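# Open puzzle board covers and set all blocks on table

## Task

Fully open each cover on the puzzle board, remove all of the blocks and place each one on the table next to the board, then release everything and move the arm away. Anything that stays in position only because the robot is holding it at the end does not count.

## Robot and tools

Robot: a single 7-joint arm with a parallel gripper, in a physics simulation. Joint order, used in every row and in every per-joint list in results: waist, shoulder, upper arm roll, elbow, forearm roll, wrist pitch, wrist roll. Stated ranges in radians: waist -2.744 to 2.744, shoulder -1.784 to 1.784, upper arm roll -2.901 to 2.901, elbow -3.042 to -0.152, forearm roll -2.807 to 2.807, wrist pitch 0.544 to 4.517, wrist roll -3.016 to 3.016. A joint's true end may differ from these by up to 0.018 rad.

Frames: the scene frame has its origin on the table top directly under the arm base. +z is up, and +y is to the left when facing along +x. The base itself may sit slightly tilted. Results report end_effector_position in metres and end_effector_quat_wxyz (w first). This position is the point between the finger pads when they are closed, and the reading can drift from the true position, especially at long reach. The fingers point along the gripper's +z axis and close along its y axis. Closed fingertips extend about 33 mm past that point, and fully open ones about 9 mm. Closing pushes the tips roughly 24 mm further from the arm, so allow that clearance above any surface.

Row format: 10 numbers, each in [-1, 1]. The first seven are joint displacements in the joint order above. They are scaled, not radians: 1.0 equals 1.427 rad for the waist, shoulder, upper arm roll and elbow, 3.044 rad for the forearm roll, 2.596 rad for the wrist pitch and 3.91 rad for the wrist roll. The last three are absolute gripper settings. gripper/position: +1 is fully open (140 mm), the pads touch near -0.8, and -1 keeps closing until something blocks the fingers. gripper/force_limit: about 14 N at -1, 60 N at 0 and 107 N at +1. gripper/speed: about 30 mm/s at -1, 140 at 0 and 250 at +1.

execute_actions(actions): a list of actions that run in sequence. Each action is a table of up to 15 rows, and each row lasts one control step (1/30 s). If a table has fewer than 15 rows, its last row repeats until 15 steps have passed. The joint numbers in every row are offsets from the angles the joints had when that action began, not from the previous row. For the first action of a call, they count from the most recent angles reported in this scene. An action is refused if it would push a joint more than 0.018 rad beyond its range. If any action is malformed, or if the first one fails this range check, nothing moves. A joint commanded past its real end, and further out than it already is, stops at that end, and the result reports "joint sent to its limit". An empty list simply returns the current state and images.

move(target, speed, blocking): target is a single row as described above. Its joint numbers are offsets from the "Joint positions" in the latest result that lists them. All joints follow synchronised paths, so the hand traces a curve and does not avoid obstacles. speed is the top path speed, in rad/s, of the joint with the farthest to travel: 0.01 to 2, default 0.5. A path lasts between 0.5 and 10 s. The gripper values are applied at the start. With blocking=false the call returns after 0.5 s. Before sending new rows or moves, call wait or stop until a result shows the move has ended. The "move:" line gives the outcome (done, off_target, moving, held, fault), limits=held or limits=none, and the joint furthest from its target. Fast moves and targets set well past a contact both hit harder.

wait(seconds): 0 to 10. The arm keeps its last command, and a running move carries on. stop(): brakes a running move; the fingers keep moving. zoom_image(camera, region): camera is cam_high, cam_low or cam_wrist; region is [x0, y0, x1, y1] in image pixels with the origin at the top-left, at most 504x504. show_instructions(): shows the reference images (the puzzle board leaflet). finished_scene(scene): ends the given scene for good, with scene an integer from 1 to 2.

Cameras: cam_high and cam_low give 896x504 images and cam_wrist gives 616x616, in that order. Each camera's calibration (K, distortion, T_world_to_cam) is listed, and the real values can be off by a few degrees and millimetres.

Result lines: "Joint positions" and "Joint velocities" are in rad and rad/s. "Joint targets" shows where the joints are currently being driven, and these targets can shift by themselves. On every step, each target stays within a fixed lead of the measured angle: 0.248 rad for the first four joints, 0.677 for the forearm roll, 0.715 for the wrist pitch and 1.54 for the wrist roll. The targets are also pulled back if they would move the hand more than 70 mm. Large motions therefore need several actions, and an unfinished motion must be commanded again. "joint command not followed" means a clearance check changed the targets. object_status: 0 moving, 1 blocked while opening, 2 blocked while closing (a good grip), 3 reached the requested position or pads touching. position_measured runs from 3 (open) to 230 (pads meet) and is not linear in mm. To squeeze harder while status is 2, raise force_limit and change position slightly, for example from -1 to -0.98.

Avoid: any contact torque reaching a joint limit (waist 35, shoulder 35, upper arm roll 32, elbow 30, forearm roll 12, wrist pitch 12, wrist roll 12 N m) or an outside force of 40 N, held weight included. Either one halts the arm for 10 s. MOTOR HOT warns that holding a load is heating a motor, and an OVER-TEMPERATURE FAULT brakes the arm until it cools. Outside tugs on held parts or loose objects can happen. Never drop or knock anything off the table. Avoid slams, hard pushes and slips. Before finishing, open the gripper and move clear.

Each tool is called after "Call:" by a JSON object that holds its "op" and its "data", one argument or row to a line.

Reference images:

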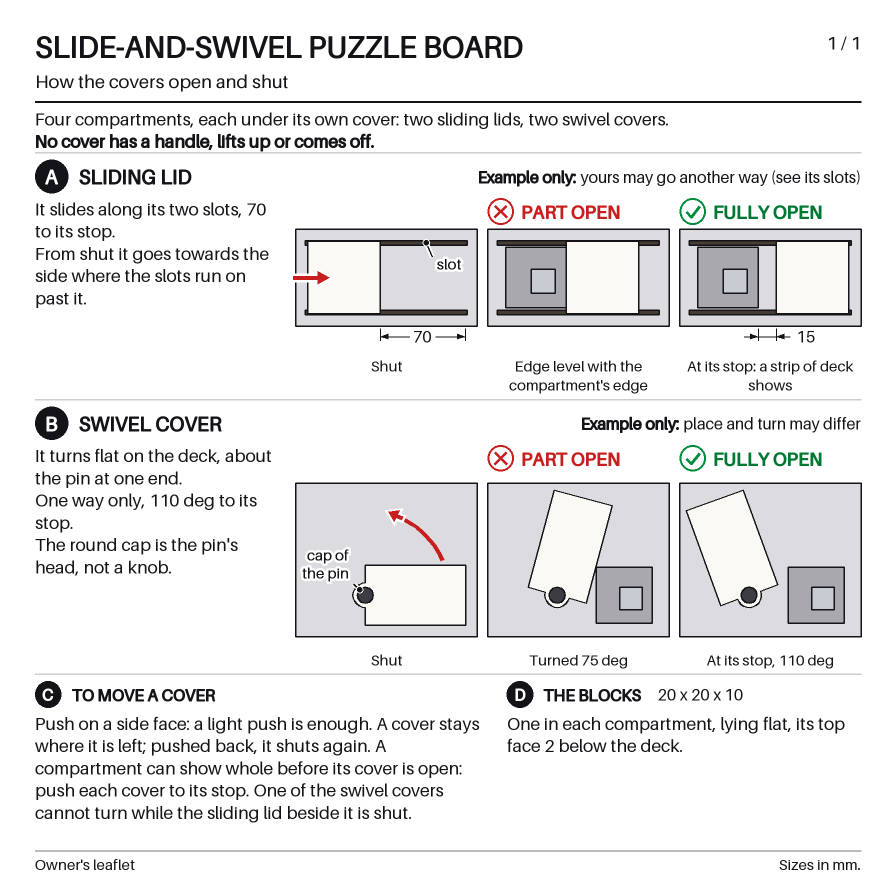

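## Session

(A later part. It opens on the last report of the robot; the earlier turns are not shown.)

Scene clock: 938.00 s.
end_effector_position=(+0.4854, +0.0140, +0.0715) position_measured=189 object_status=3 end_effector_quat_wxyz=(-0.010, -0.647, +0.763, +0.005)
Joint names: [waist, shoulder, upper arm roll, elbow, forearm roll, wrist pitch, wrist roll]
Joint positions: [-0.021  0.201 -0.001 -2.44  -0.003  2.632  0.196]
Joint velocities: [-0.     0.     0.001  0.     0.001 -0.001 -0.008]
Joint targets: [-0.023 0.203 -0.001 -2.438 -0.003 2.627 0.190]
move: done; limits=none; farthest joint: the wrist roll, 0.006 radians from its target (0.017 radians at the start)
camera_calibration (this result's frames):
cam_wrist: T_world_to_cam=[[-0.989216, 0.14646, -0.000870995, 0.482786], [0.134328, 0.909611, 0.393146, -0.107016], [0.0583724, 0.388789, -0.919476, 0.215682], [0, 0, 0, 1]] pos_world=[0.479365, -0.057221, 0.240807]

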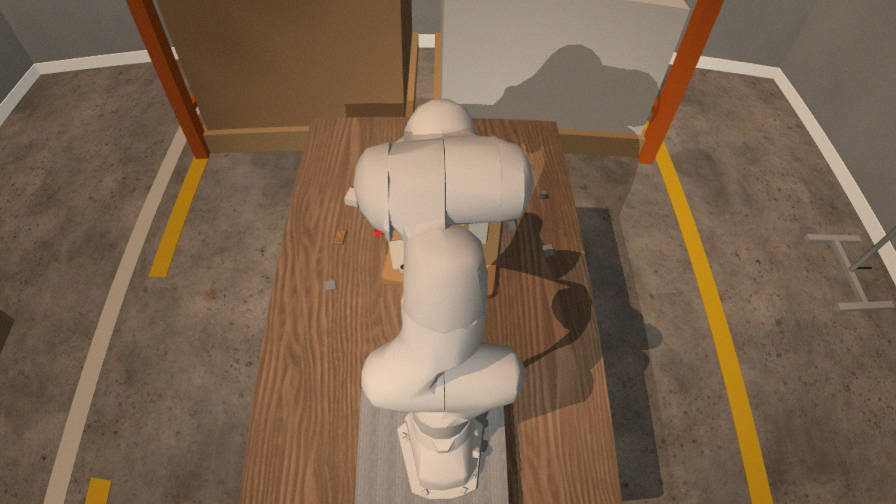

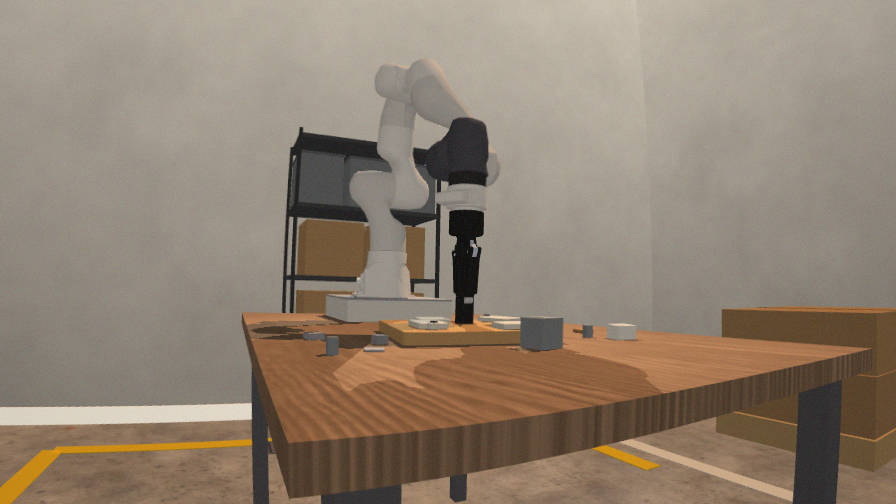

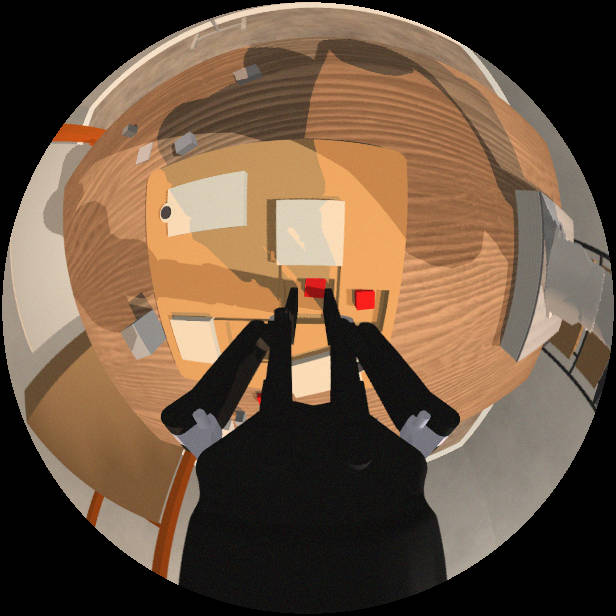

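Call:
{"op": "move", "data": {
  "target": [-0.0162, 0.0014, 0, 0.0014, 0, -0.0019, -0.0068, -0.475, -0.3, -0.8],
  "speed": 0.05
}}

Call:
{"op": "zoom_image", "data": {
  "camera": "cam_wrist",
  "region": [270, 245, 350, 325]
}}

Scene clock: 947.70 s.
end_effector_position=(+0.4855, +0.0040, +0.0715) position_measured=189 object_status=3 end_effector_quat_wxyz=(-0.010, -0.647, +0.763, +0.005)
Joint names: [waist, shoulder, upper arm roll, elbow, forearm roll, wrist pitch, wrist roll]
Joint positions: [-0.042  0.201 -0.001 -2.44  -0.003  2.631  0.176]
Joint velocities: [-0.001  0.     0.001  0.    -0.    -0.    -0.006]
Joint targets: [-0.044 0.203 -0.001 -2.438 -0.003 2.627 0.170]
move: done; limits=none; farthest joint: the wrist roll, 0.006 radians from its target (0.025 radians at the start)
camera_calibration (this result's frames):
cam_wrist: T_world_to_cam=[[-0.989186, 0.146663, -0.000458955, 0.484327], [0.134668, 0.909512, 0.393258, -0.098114], [0.0580938, 0.388944, -0.919428, 0.219747], [0, 0, 0, 1]] pos_world=[0.479536, -0.067266, 0.240848]

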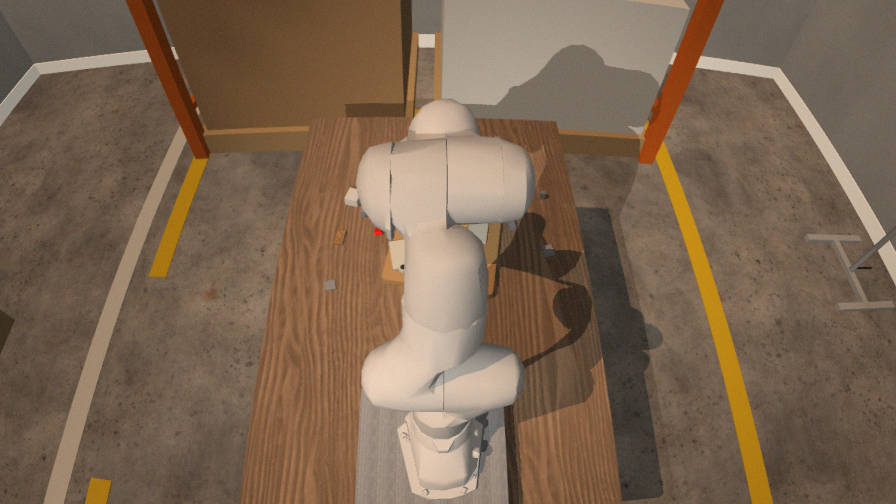

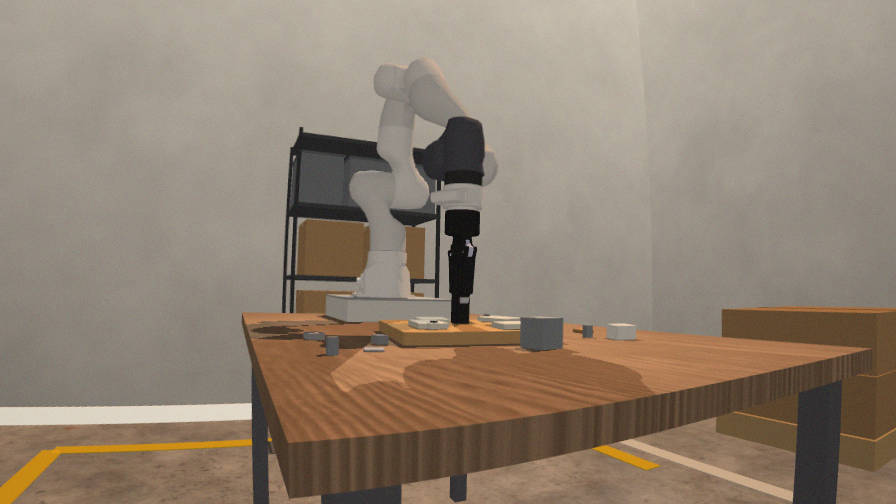

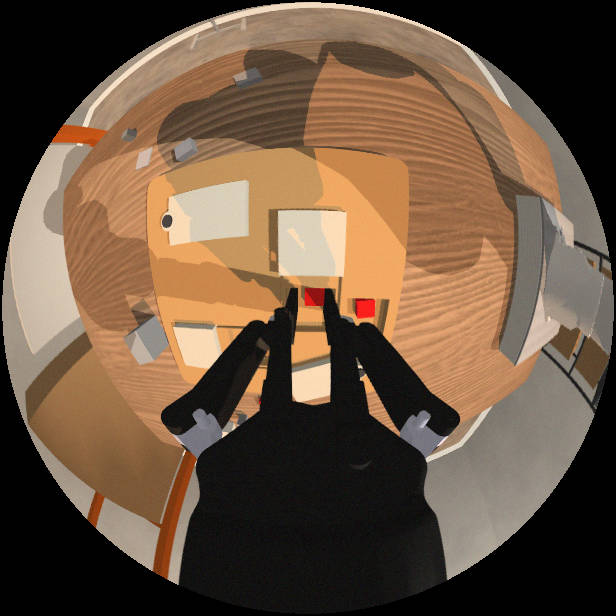

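Region (270, 245, 350, 325) of cam_wrist's 616x616 image, scaled by 6.300, with more detail than that image has.

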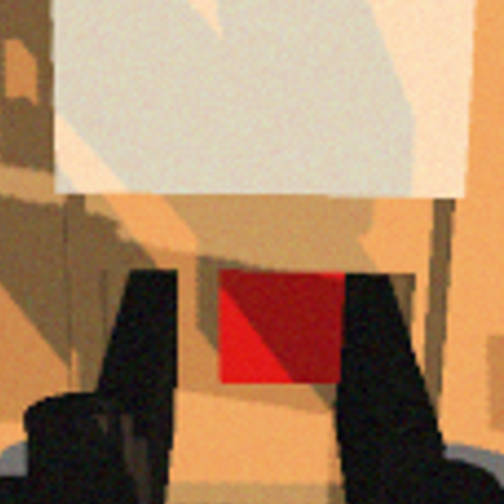

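Call:
{"op": "execute_actions", "data": {
  "actions": [
    [[0,0,0,0,0,0,0,-1,-0.3,-0.8]]
  ]
}}

Scene clock: 950.73 s.
end_effector_position=(+0.4856, +0.0039, +0.0716) position_measured=205 object_status=2 end_effector_quat_wxyz=(-0.010, -0.647, +0.762, +0.005)
Joint names: [waist, shoulder, upper arm roll, elbow, forearm roll, wrist pitch, wrist roll]
Joint positions: [-0.042  0.2   -0.001 -2.44  -0.003  2.631  0.174]
Joint velocities: [ 0.     0.001 -0.001 -0.001  0.    -0.     0.   ]
Joint targets: [-0.042 0.201 -0.001 -2.440 -0.003 2.631 0.176]
camera_calibration (this result's frames):
cam_wrist: T_world_to_cam=[[-0.989437, 0.144963, -0.000591837, 0.484522], [0.133049, 0.909727, 0.393312, -0.0973447], [0.0575541, 0.389079, -0.919405, 0.220125], [0, 0, 0, 1]] pos_world=[0.479686, -0.0673264, 0.240957]

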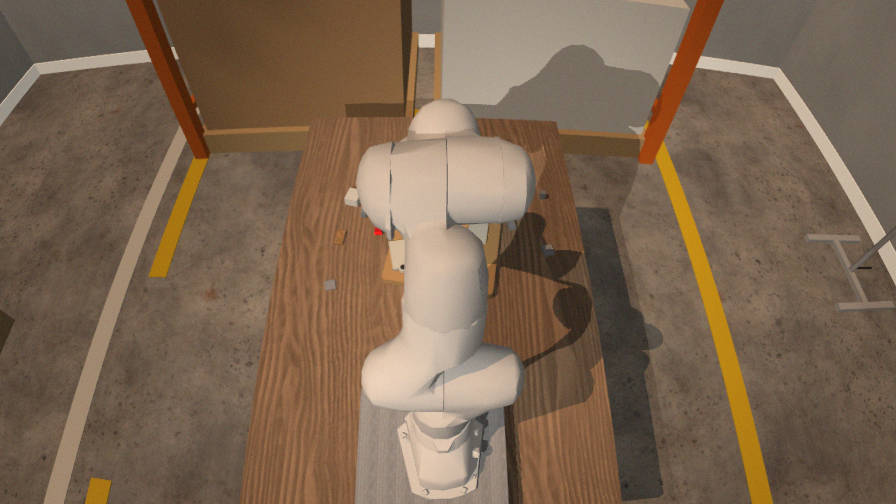

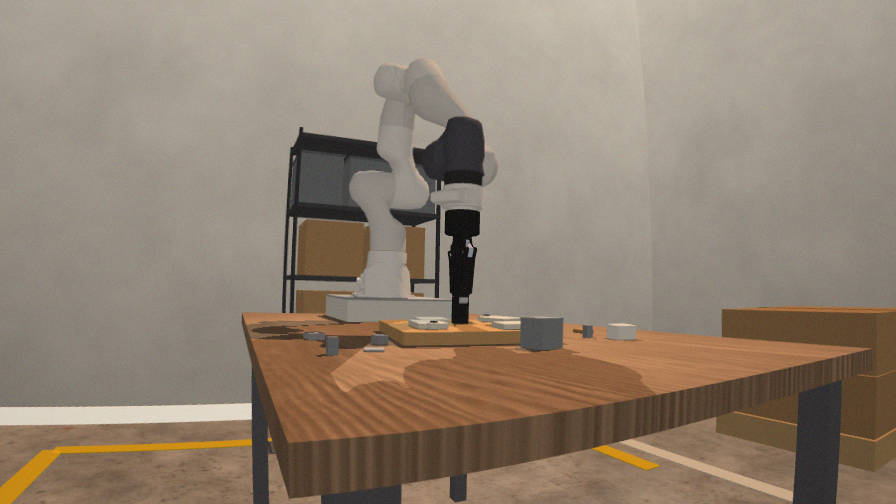

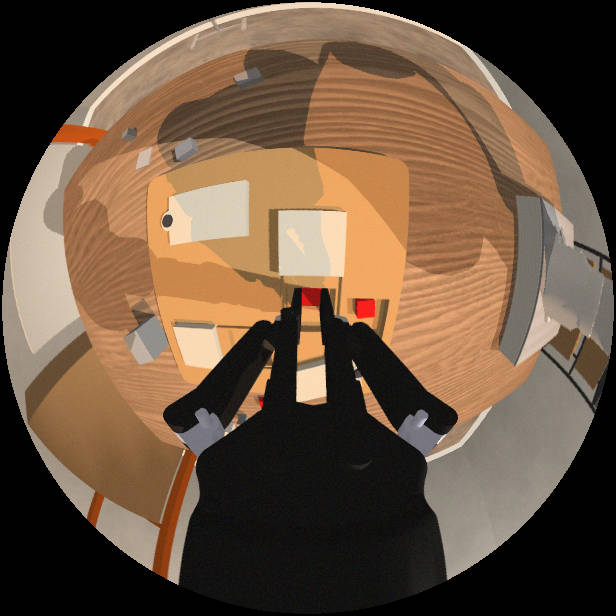

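Call:
{"op": "move", "data": {
  "target": [0.006, -0.0501, 0, -0.0179, 0, -0.0116, 0, -1, -0.3, -0.8],
  "speed": 0.15
}}

Scene clock: 979.63 s.
end_effector_position=(+0.4854, +0.0070, +0.0948) position_measured=205 object_status=2 end_effector_quat_wxyz=(-0.002, -0.650, +0.760, -0.002)
Joint names: [waist, shoulder, upper arm roll, elbow, forearm roll, wrist pitch, wrist roll]
Joint positions: [-0.036  0.132 -0.001 -2.463 -0.003  2.606  0.174]
Joint velocities: [ 0.002 -0.001 -0.001 -0.001  0.001 -0.004  0.001]
Joint targets: [-0.033 0.129 -0.001 -2.466 -0.003 2.601 0.174]
move: done; limits=none; farthest joint: the wrist pitch, 0.005 radians from its target (0.030 radians at the start)
camera_calibration (this result's frames):
cam_wrist: T_world_to_cam=[[-0.990077, 0.138911, -0.0212439, 0.486199], [0.119224, 0.910359, 0.396273, -0.102772], [0.0743864, 0.389808, -0.917887, 0.231927], [0, 0, 0, 1]] pos_world=[0.476375, -0.0643863, 0.263937]

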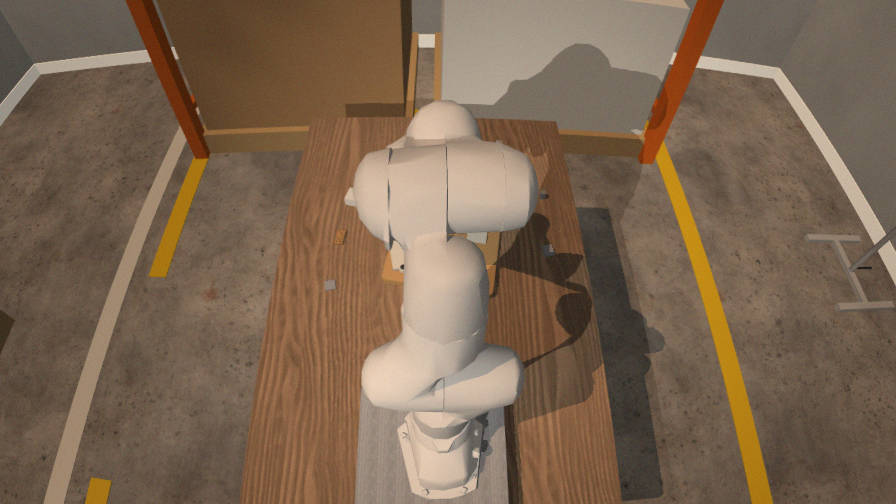

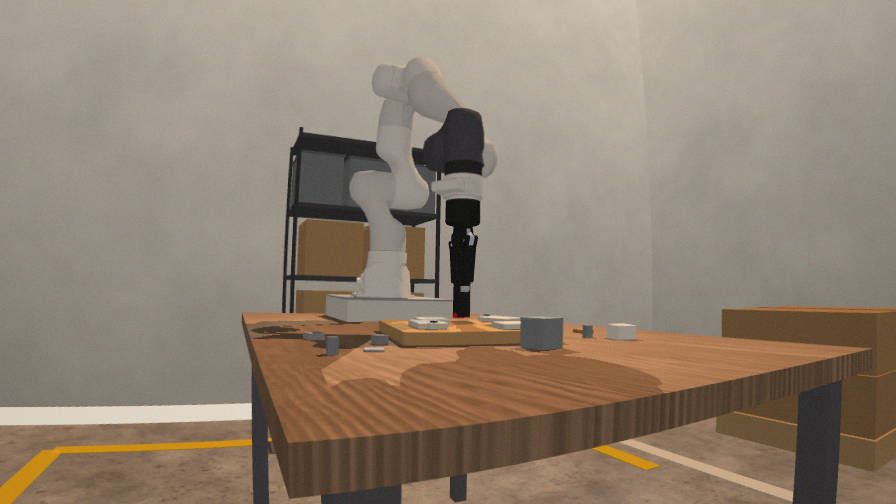

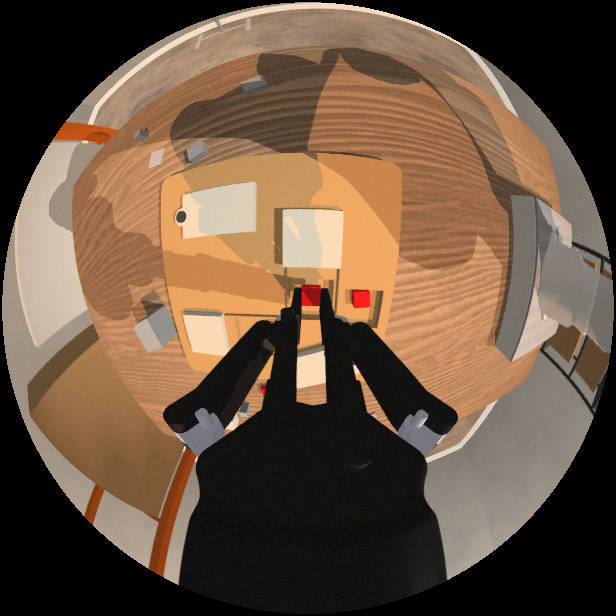

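Call:
{"op": "move", "data": {
  "target": [0, -0.2411, 0, -0.3185, 0, 0.0448, 0, -1, -0.3, -0.8],
  "speed": 0.55
}}

Scene clock: 989.33 s.
end_effector_position=(+0.3442, +0.0052, +0.0923) position_measured=205 object_status=2 end_effector_quat_wxyz=(-0.001, -0.650, +0.760, -0.002)
Joint names: [waist, shoulder, upper arm roll, elbow, forearm roll, wrist pitch, wrist roll]
Joint positions: [-0.036 -0.209 -0.001 -2.915 -0.003  2.717  0.174]
Joint velocities: [-0.001 -0.002 -0.    -0.001  0.     0.004 -0.   ]
Joint targets: [-0.036 -0.212 -0.001 -2.917 -0.003 2.722 0.174]
move: done; limits=none; farthest joint: the wrist pitch, 0.005 radians from its target (0.117 radians at the start)
camera_calibration (this result's frames):
cam_wrist: T_world_to_cam=[[-0.990099, 0.138678, -0.0217379, 0.346642], [0.118756, 0.910095, 0.39702, -0.0831989], [0.0748415, 0.390507, -0.917553, 0.240635], [0, 0, 0, 1]] pos_world=[0.335081, -0.0663227, 0.261363]

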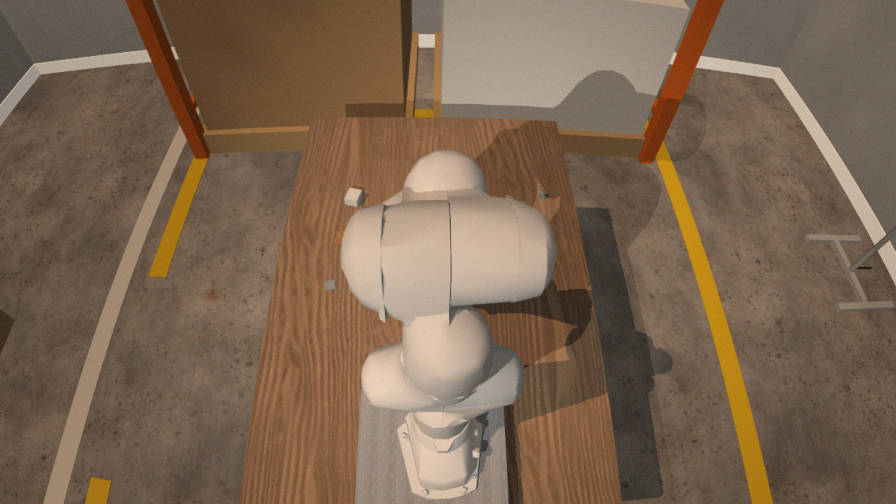

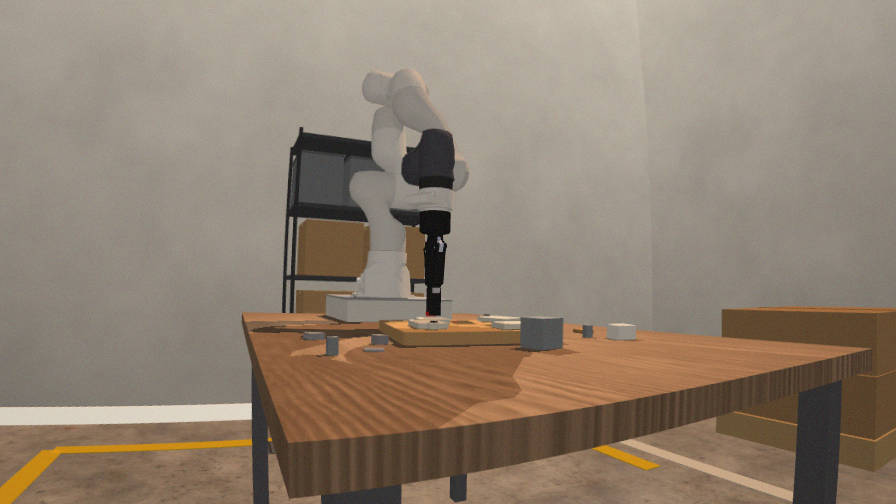

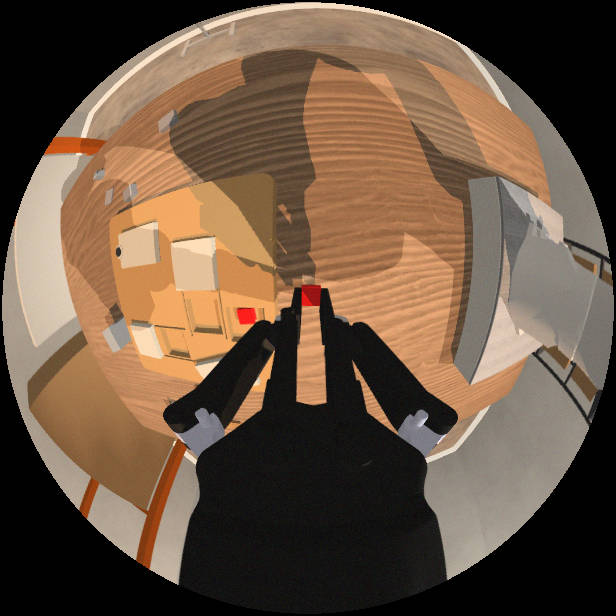

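Call:
{"op": "move", "data": {
  "target": [0, 0.0861, 0, 0, 0, 0.0483, 0, -1, -0.3, -0.8],
  "speed": 0.16
}}

Call:
{"op": "zoom_image", "data": {
  "camera": "cam_wrist",
  "region": [260, 240, 360, 340]
}}

Scene clock: 1001.93 s.
end_effector_position=(+0.3435, +0.0051, +0.0620) position_measured=205 object_status=2 end_effector_quat_wxyz=(-0.001, -0.650, +0.760, -0.002)
Joint names: [waist, shoulder, upper arm roll, elbow, forearm roll, wrist pitch, wrist roll]
Joint positions: [-0.036 -0.089 -0.001 -2.915 -0.003  2.838  0.174]
Joint velocities: [-0.001 -0.     0.001 -0.002  0.002  0.004  0.   ]
Joint targets: [-0.036 -0.087 -0.001 -2.915 -0.003 2.843 0.174]
move: done; limits=none; farthest joint: the wrist pitch, 0.005 radians from its target (0.124 radians at the start)
camera_calibration (this result's frames):
cam_wrist: T_world_to_cam=[[-0.990109, 0.138591, -0.0218113, 0.345369], [0.118636, 0.910053, 0.397152, -0.0709938], [0.0748912, 0.390636, -0.917494, 0.212902], [0, 0, 0, 1]] pos_world=[0.334432, -0.0664242, 0.231065]

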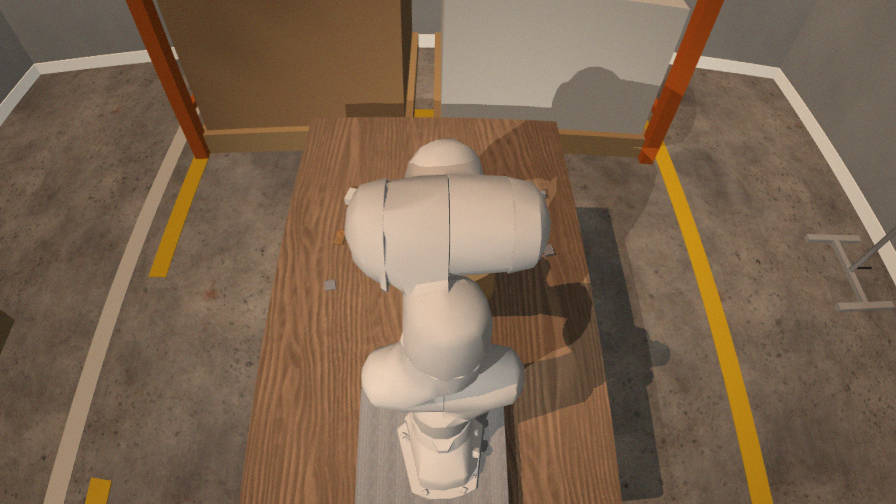

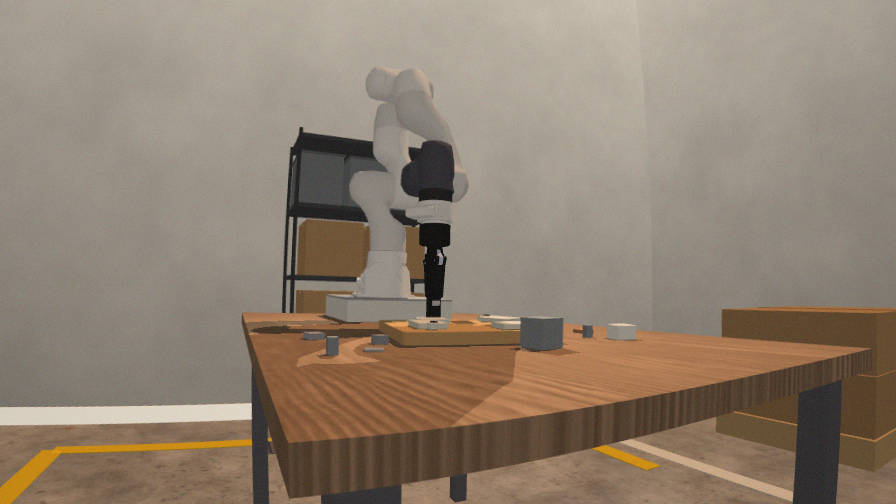

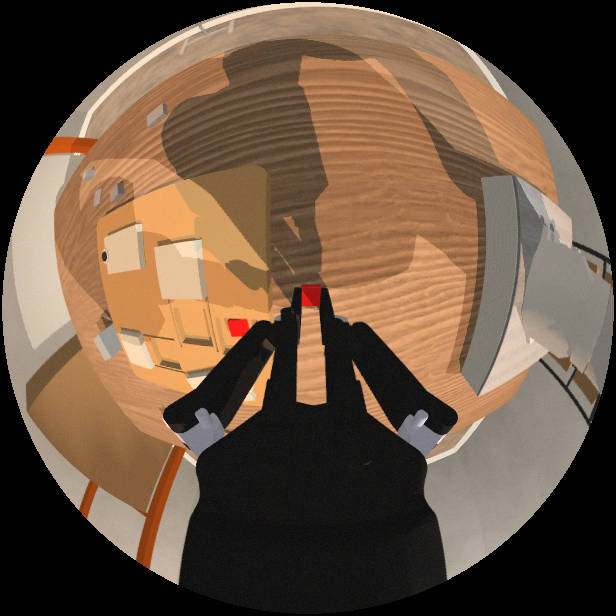

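Region (260, 240, 360, 340) of cam_wrist's 616x616 image, scaled by 5.040, with more detail than that image has.

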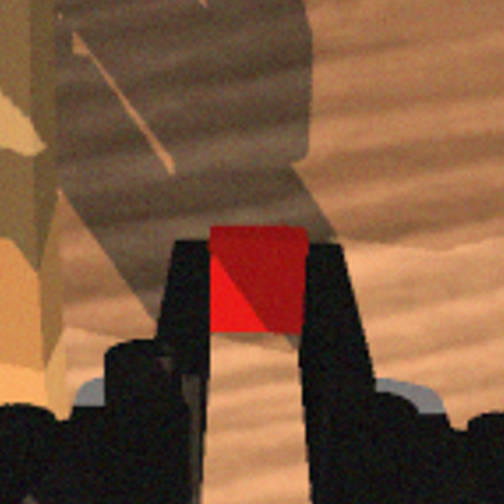

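Call:
{"op": "execute_actions", "data": {
  "actions": [
    [[0,0.0026,0,0,0,0.0030,0,-1,-0.3,-0.8],[0,0.0035,0,0,0,0.0037,0,-1,-0.3,-0.8],[0,0.0044,0,0,0,0.0044,0,-1,-0.3,-0.8],[0,0.0053,0,0,0,0.0050,0,-1,-0.3,-0.8],[0,0.0062,0,0,0,0.0056,0,-1,-0.3,-0.8],[0,0.0071,0,0,0,0.0062,0,-1,-0.3,-0.8],[0,0.0080,0,0,0,0.0068,0,-1,-0.3,-0.8],[0,0.0089,0,0,0,0.0073,0,-1,-0.3,-0.8],[0,0.0098,0,0,0,0.0073,0,-1,-0.3,-0.8],[0,0.0107,0,0,0,0.0073,0,-1,-0.3,-0.8],[0,0.0115,0,0,0,0.0073,0,-1,-0.3,-0.8]]
  ]
}}

Call:
{"op": "execute_actions", "data": {
  "actions": []
}}

Scene clock: 1008.97 s.
end_effector_position=(+0.3441, +0.0051, +0.0609) position_measured=205 object_status=2 end_effector_quat_wxyz=(-0.001, -0.650, +0.760, -0.002)
Joint names: [waist, shoulder, upper arm roll, elbow, forearm roll, wrist pitch, wrist roll]
Joint positions: [-0.036 -0.084 -0.001 -2.915 -0.003  2.845  0.174]
Joint velocities: [-0.001 -0.    -0.001  0.    -0.002  0.001  0.001]
Joint targets: [-0.036 -0.073 -0.001 -2.915 -0.003 2.857 0.174]
camera_calibration (this result's frames):
cam_wrist: T_world_to_cam=[[-0.990065, 0.138581, -0.0238094, 0.345979], [0.117822, 0.910038, 0.397428, -0.0703471], [0.0767434, 0.390674, -0.917324, 0.211164], [0, 0, 0, 1]] pos_world=[0.334625, -0.066424, 0.229901]

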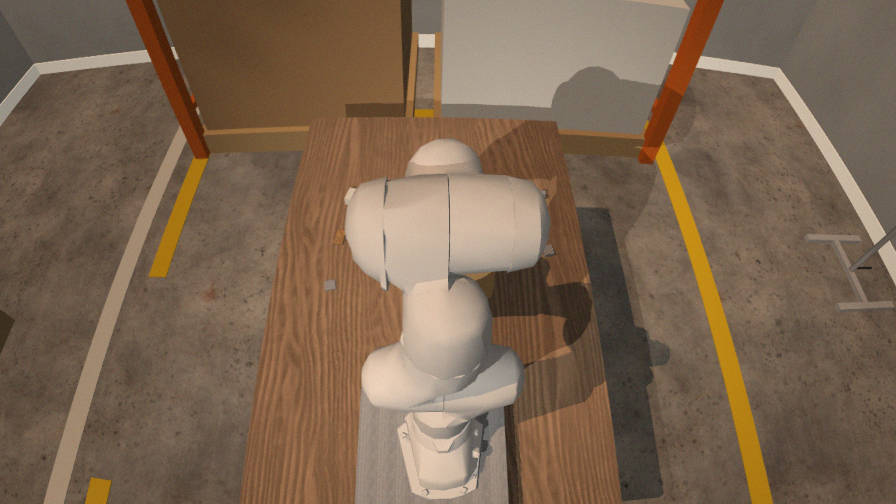

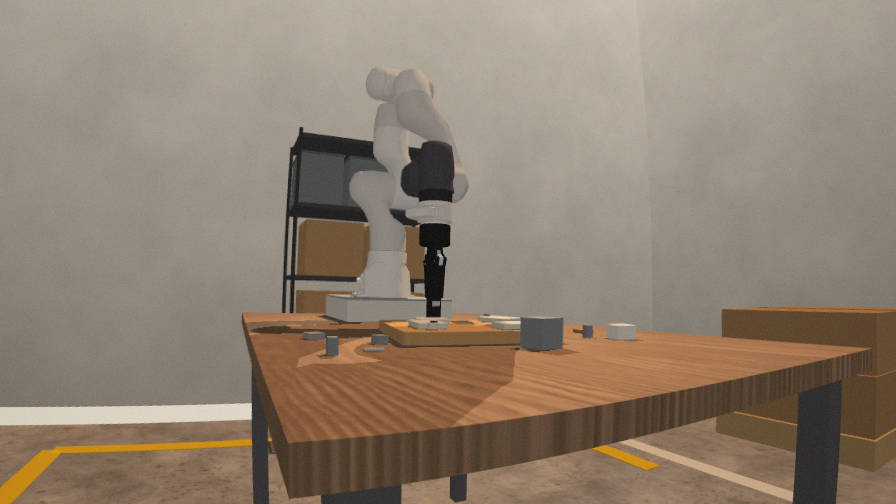

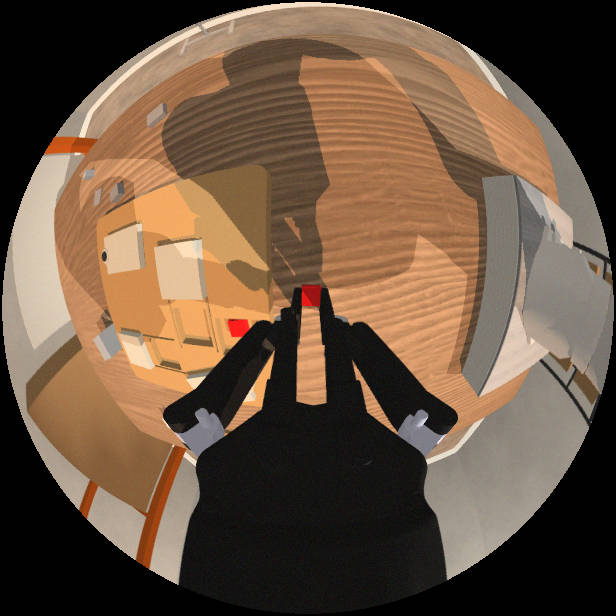

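Scene clock: 1008.97 s.
end_effector_position=(+0.3441, +0.0051, +0.0609) position_measured=205 object_status=2 end_effector_quat_wxyz=(-0.001, -0.650, +0.760, -0.002)
Joint names: [waist, shoulder, upper arm roll, elbow, forearm roll, wrist pitch, wrist roll]
Joint positions: [-0.036 -0.084 -0.001 -2.915 -0.003  2.845  0.174]
Joint velocities: [-0.001 -0.    -0.001  0.    -0.002  0.001  0.001]
Joint targets: [-0.036 -0.073 -0.001 -2.915 -0.003 2.857 0.174]
camera_calibration (this result's frames):
cam_wrist: T_world_to_cam=[[-0.990065, 0.138581, -0.0238094, 0.345979], [0.117822, 0.910038, 0.397428, -0.0703471], [0.0767434, 0.390674, -0.917324, 0.211164], [0, 0, 0, 1]] pos_world=[0.334625, -0.066424, 0.229901]

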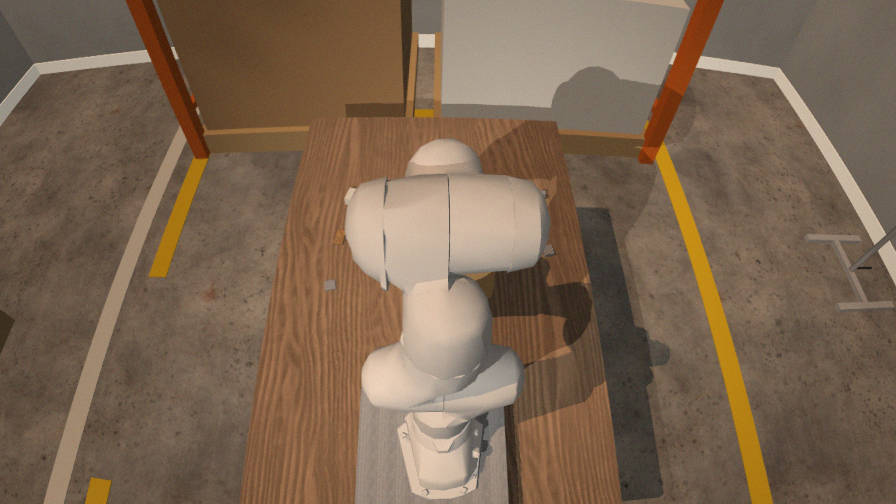

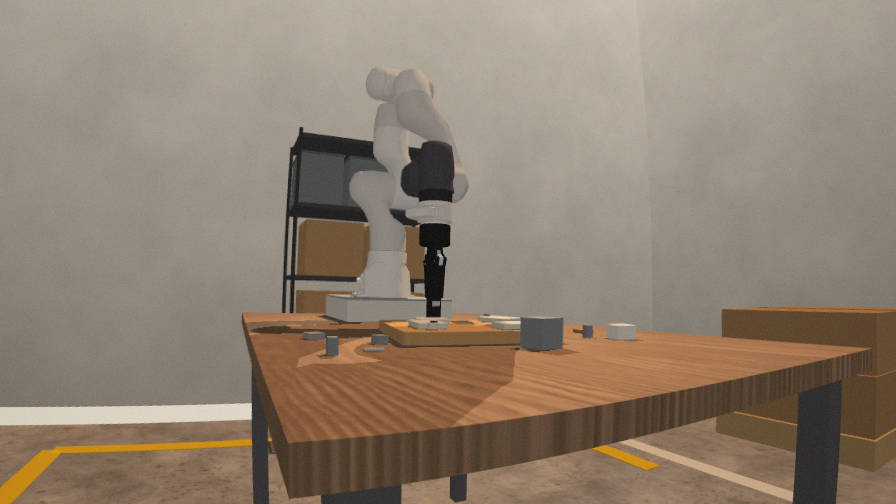

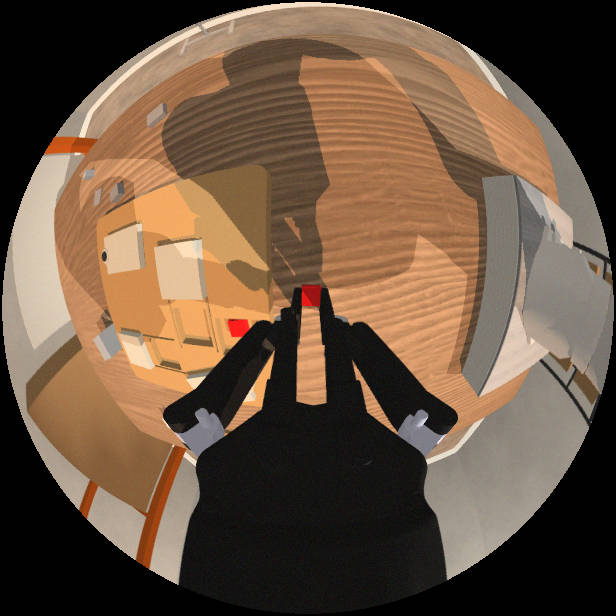

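Call:
{"op": "execute_actions", "data": {
  "actions": [
    [[0,0,0,0,0,0,0,-0.475,-0.3,-0.3],[0,0,0,0,0,0,0,-0.475,-0.3,-0.3],[0,-0.001,0,-0.001,0,-0.001,0,-0.475,-0.3,-0.3],[0,-0.0017,0,-0.0017,0,-0.0015,0,-0.475,-0.3,-0.3],[0,-0.0017,0,-0.0017,0,-0.0019,0,-0.475,-0.3,-0.3],[0,-0.003,0,-0.0024,0,-0.0019,0,-0.475,-0.3,-0.3],[0,-0.0055,0,-0.0037,0,-0.0019,0,-0.475,-0.3,-0.3],[0,-0.009,0,-0.0056,0,-0.0019,0,-0.475,-0.3,-0.3],[0,-0.013,0,-0.0077,0,-0.0019,0,-0.475,-0.3,-0.3],[0,-0.017,0,-0.0099,0,-0.0019,0,-0.475,-0.3,-0.3],[0,-0.0213,0,-0.0122,0,-0.0019,0,-0.475,-0.3,-0.3],[0,-0.0256,0,-0.0145,0,-0.0025,0,-0.475,-0.3,-0.3],[0,-0.030,0,-0.0168,0,-0.0035,0,-0.475,-0.3,-0.3],[0,-0.0343,0,-0.019,0,-0.005,0,-0.475,-0.3,-0.3],[0,-0.0385,0,-0.0212,0,-0.007,0,-0.475,-0.3,-0.3]],
    [[0,-0.016,0,-0.008,0,-0.008,0,-0.475,-0.3,-0.3],[0,-0.0205,0,-0.009,0,-0.0105,0,-0.475,-0.3,-0.3],[0,-0.025,0,-0.0095,0,-0.013,0,-0.475,-0.3,-0.3],[0,-0.0295,0,-0.010,0,-0.0155,0,-0.475,-0.3,-0.3],[0,-0.034,0,-0.010,0,-0.018,0,-0.475,-0.3,-0.3],[0,-0.0385,0,-0.010,0,-0.0205,0,-0.475,-0.3,-0.3],[0,-0.043,0,-0.010,0,-0.023,0,-0.475,-0.3,-0.3],[0,-0.047,0,-0.010,0,-0.025,0,-0.475,-0.3,-0.3],[0,-0.051,0,-0.010,0,-0.0265,0,-0.475,-0.3,-0.3],[0,-0.0545,0,-0.010,0,-0.0275,0,-0.475,-0.3,-0.3],[0,-0.0575,0,-0.010,0,-0.028,0,-0.475,-0.3,-0.3],[0,-0.060,0,-0.010,0,-0.028,0,-0.475,-0.3,-0.3],[0,-0.062,0,-0.010,0,-0.028,0,-0.475,-0.3,-0.3]]
  ]
}}

Scene clock: 1048.20 s.
end_effector_position=(+0.3428, +0.0052, +0.0867) position_measured=189 object_status=3 end_effector_quat_wxyz=(+0.009, -0.650, +0.760, -0.011)
Joint names: [waist, shoulder, upper arm roll, elbow, forearm roll, wrist pitch, wrist roll]
Joint positions: [-0.036 -0.206 -0.001 -2.947 -0.003  2.781  0.174]
Joint velocities: [ 0.002 -0.053 -0.    -0.    -0.    -0.049 -0.   ]
Joint targets: [-0.036 -0.212 -0.001 -2.950 -0.003 2.768 0.174]
camera_calibration (this result's frames):
cam_wrist: T_world_to_cam=[[-0.989119, 0.138532, -0.0495308, 0.347219], [0.107369, 0.909887, 0.400721, -0.0772479], [0.10058, 0.391042, -0.91486, 0.226557], [0, 0, 0, 1]] pos_world=[0.328948, -0.0664077, 0.255421]

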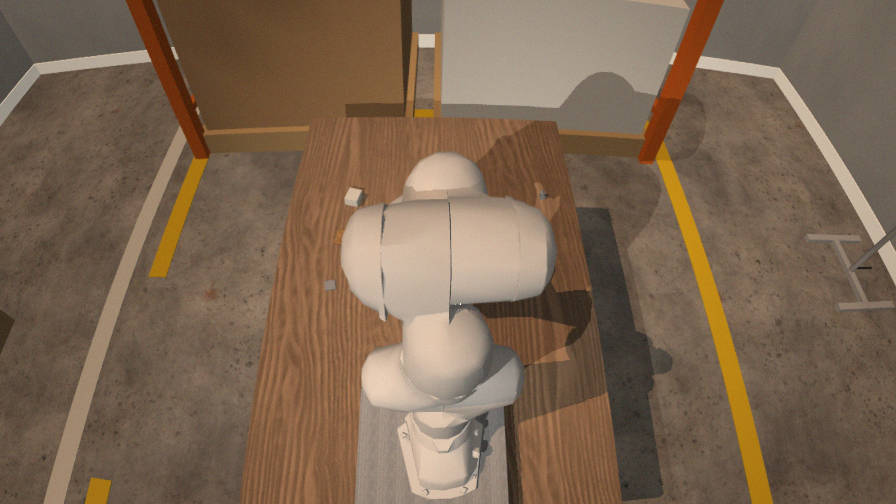

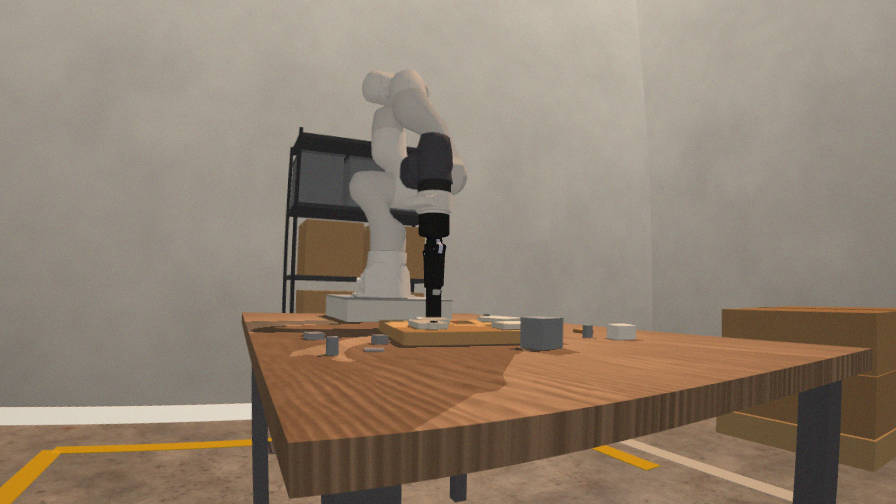

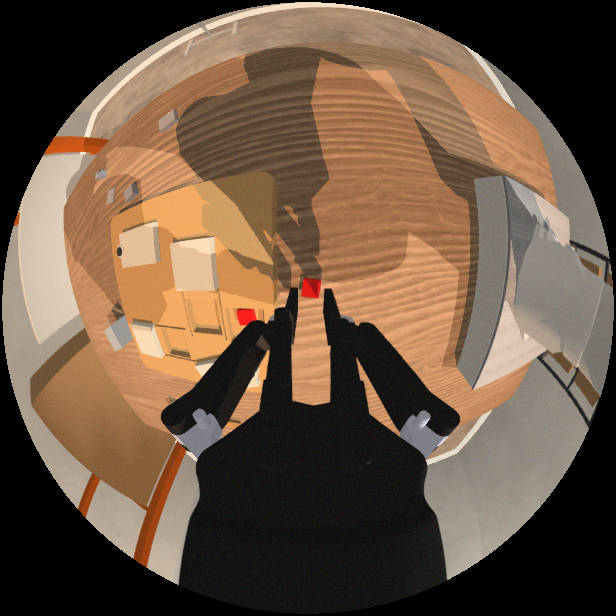

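Call:
{"op": "move", "data": {
  "target": [0.0409, 0.1577, 0, 0.1922, 0, -0.0226, 0.0162, -0.475, -0.3, -0.3],
  "speed": 0.45
}}

Call:
{"op": "zoom_image", "data": {
  "camera": "cam_wrist",
  "region": [270, 245, 350, 325]
}}

Scene clock: 1068.67 s.
end_effector_position=(+0.4273, +0.0302, +0.0851) position_measured=189 object_status=3 end_effector_quat_wxyz=(+0.008, -0.649, +0.761, -0.009)
Joint names: [waist, shoulder, upper arm roll, elbow, forearm roll, wrist pitch, wrist roll]
Joint positions: [ 0.02   0.016 -0.001 -2.676 -0.003  2.727  0.231]
Joint velocities: [-0.002  0.001 -0.     0.001 -0.001 -0.     0.005]
Joint targets: [0.023 0.019 -0.001 -2.673 -0.003 2.723 0.237]
move: done; limits=none; farthest joint: the wrist roll, 0.006 radians from its target (0.063 radians at the start)
camera_calibration (this result's frames):
cam_wrist: T_world_to_cam=[[-0.989147, 0.139986, -0.0446409, 0.426846], [0.110538, 0.909127, 0.401583, -0.109836], [0.0968004, 0.39229, -0.914734, 0.208371], [0, 0, 0, 1]] pos_world=[0.414184, -0.0416396, 0.253767]

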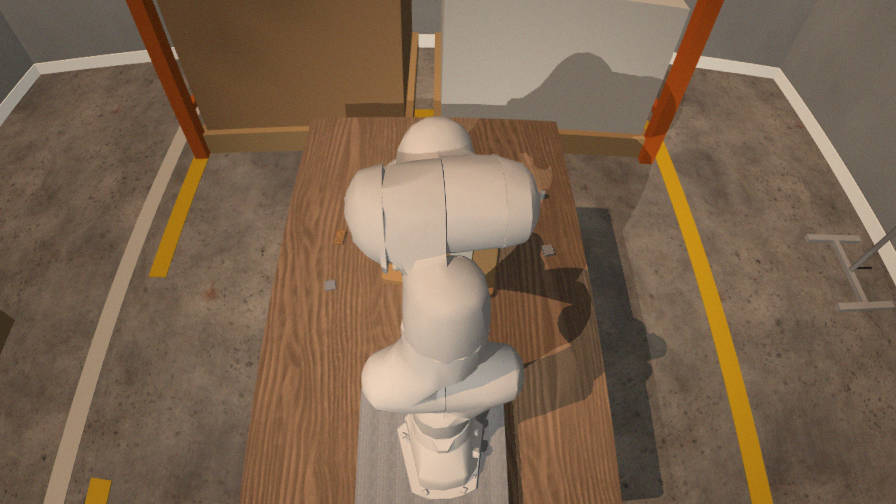

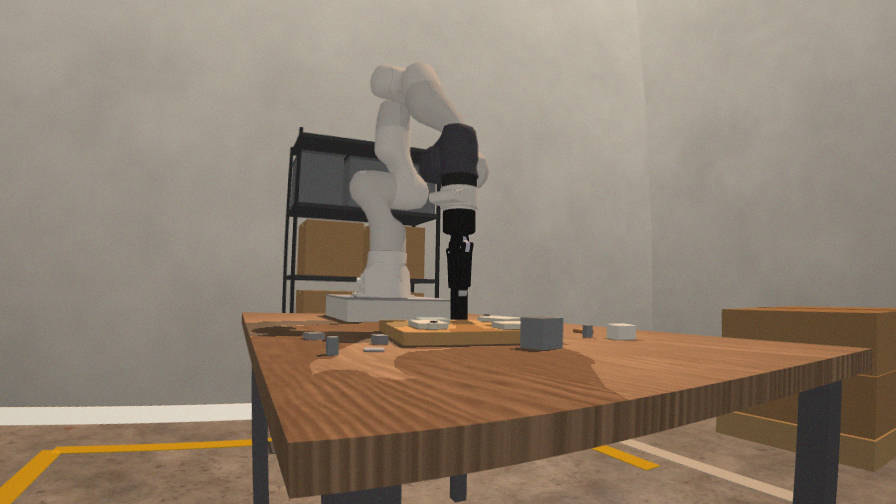

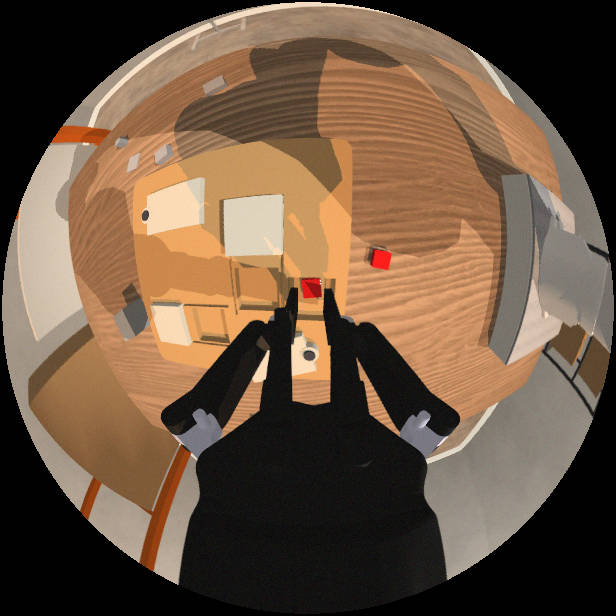

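Region (270, 245, 350, 325) of cam_wrist's 616x616 image, scaled by 6.300, with more detail than that image has.

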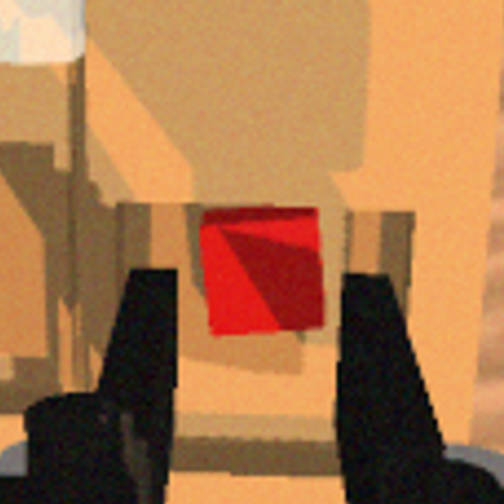

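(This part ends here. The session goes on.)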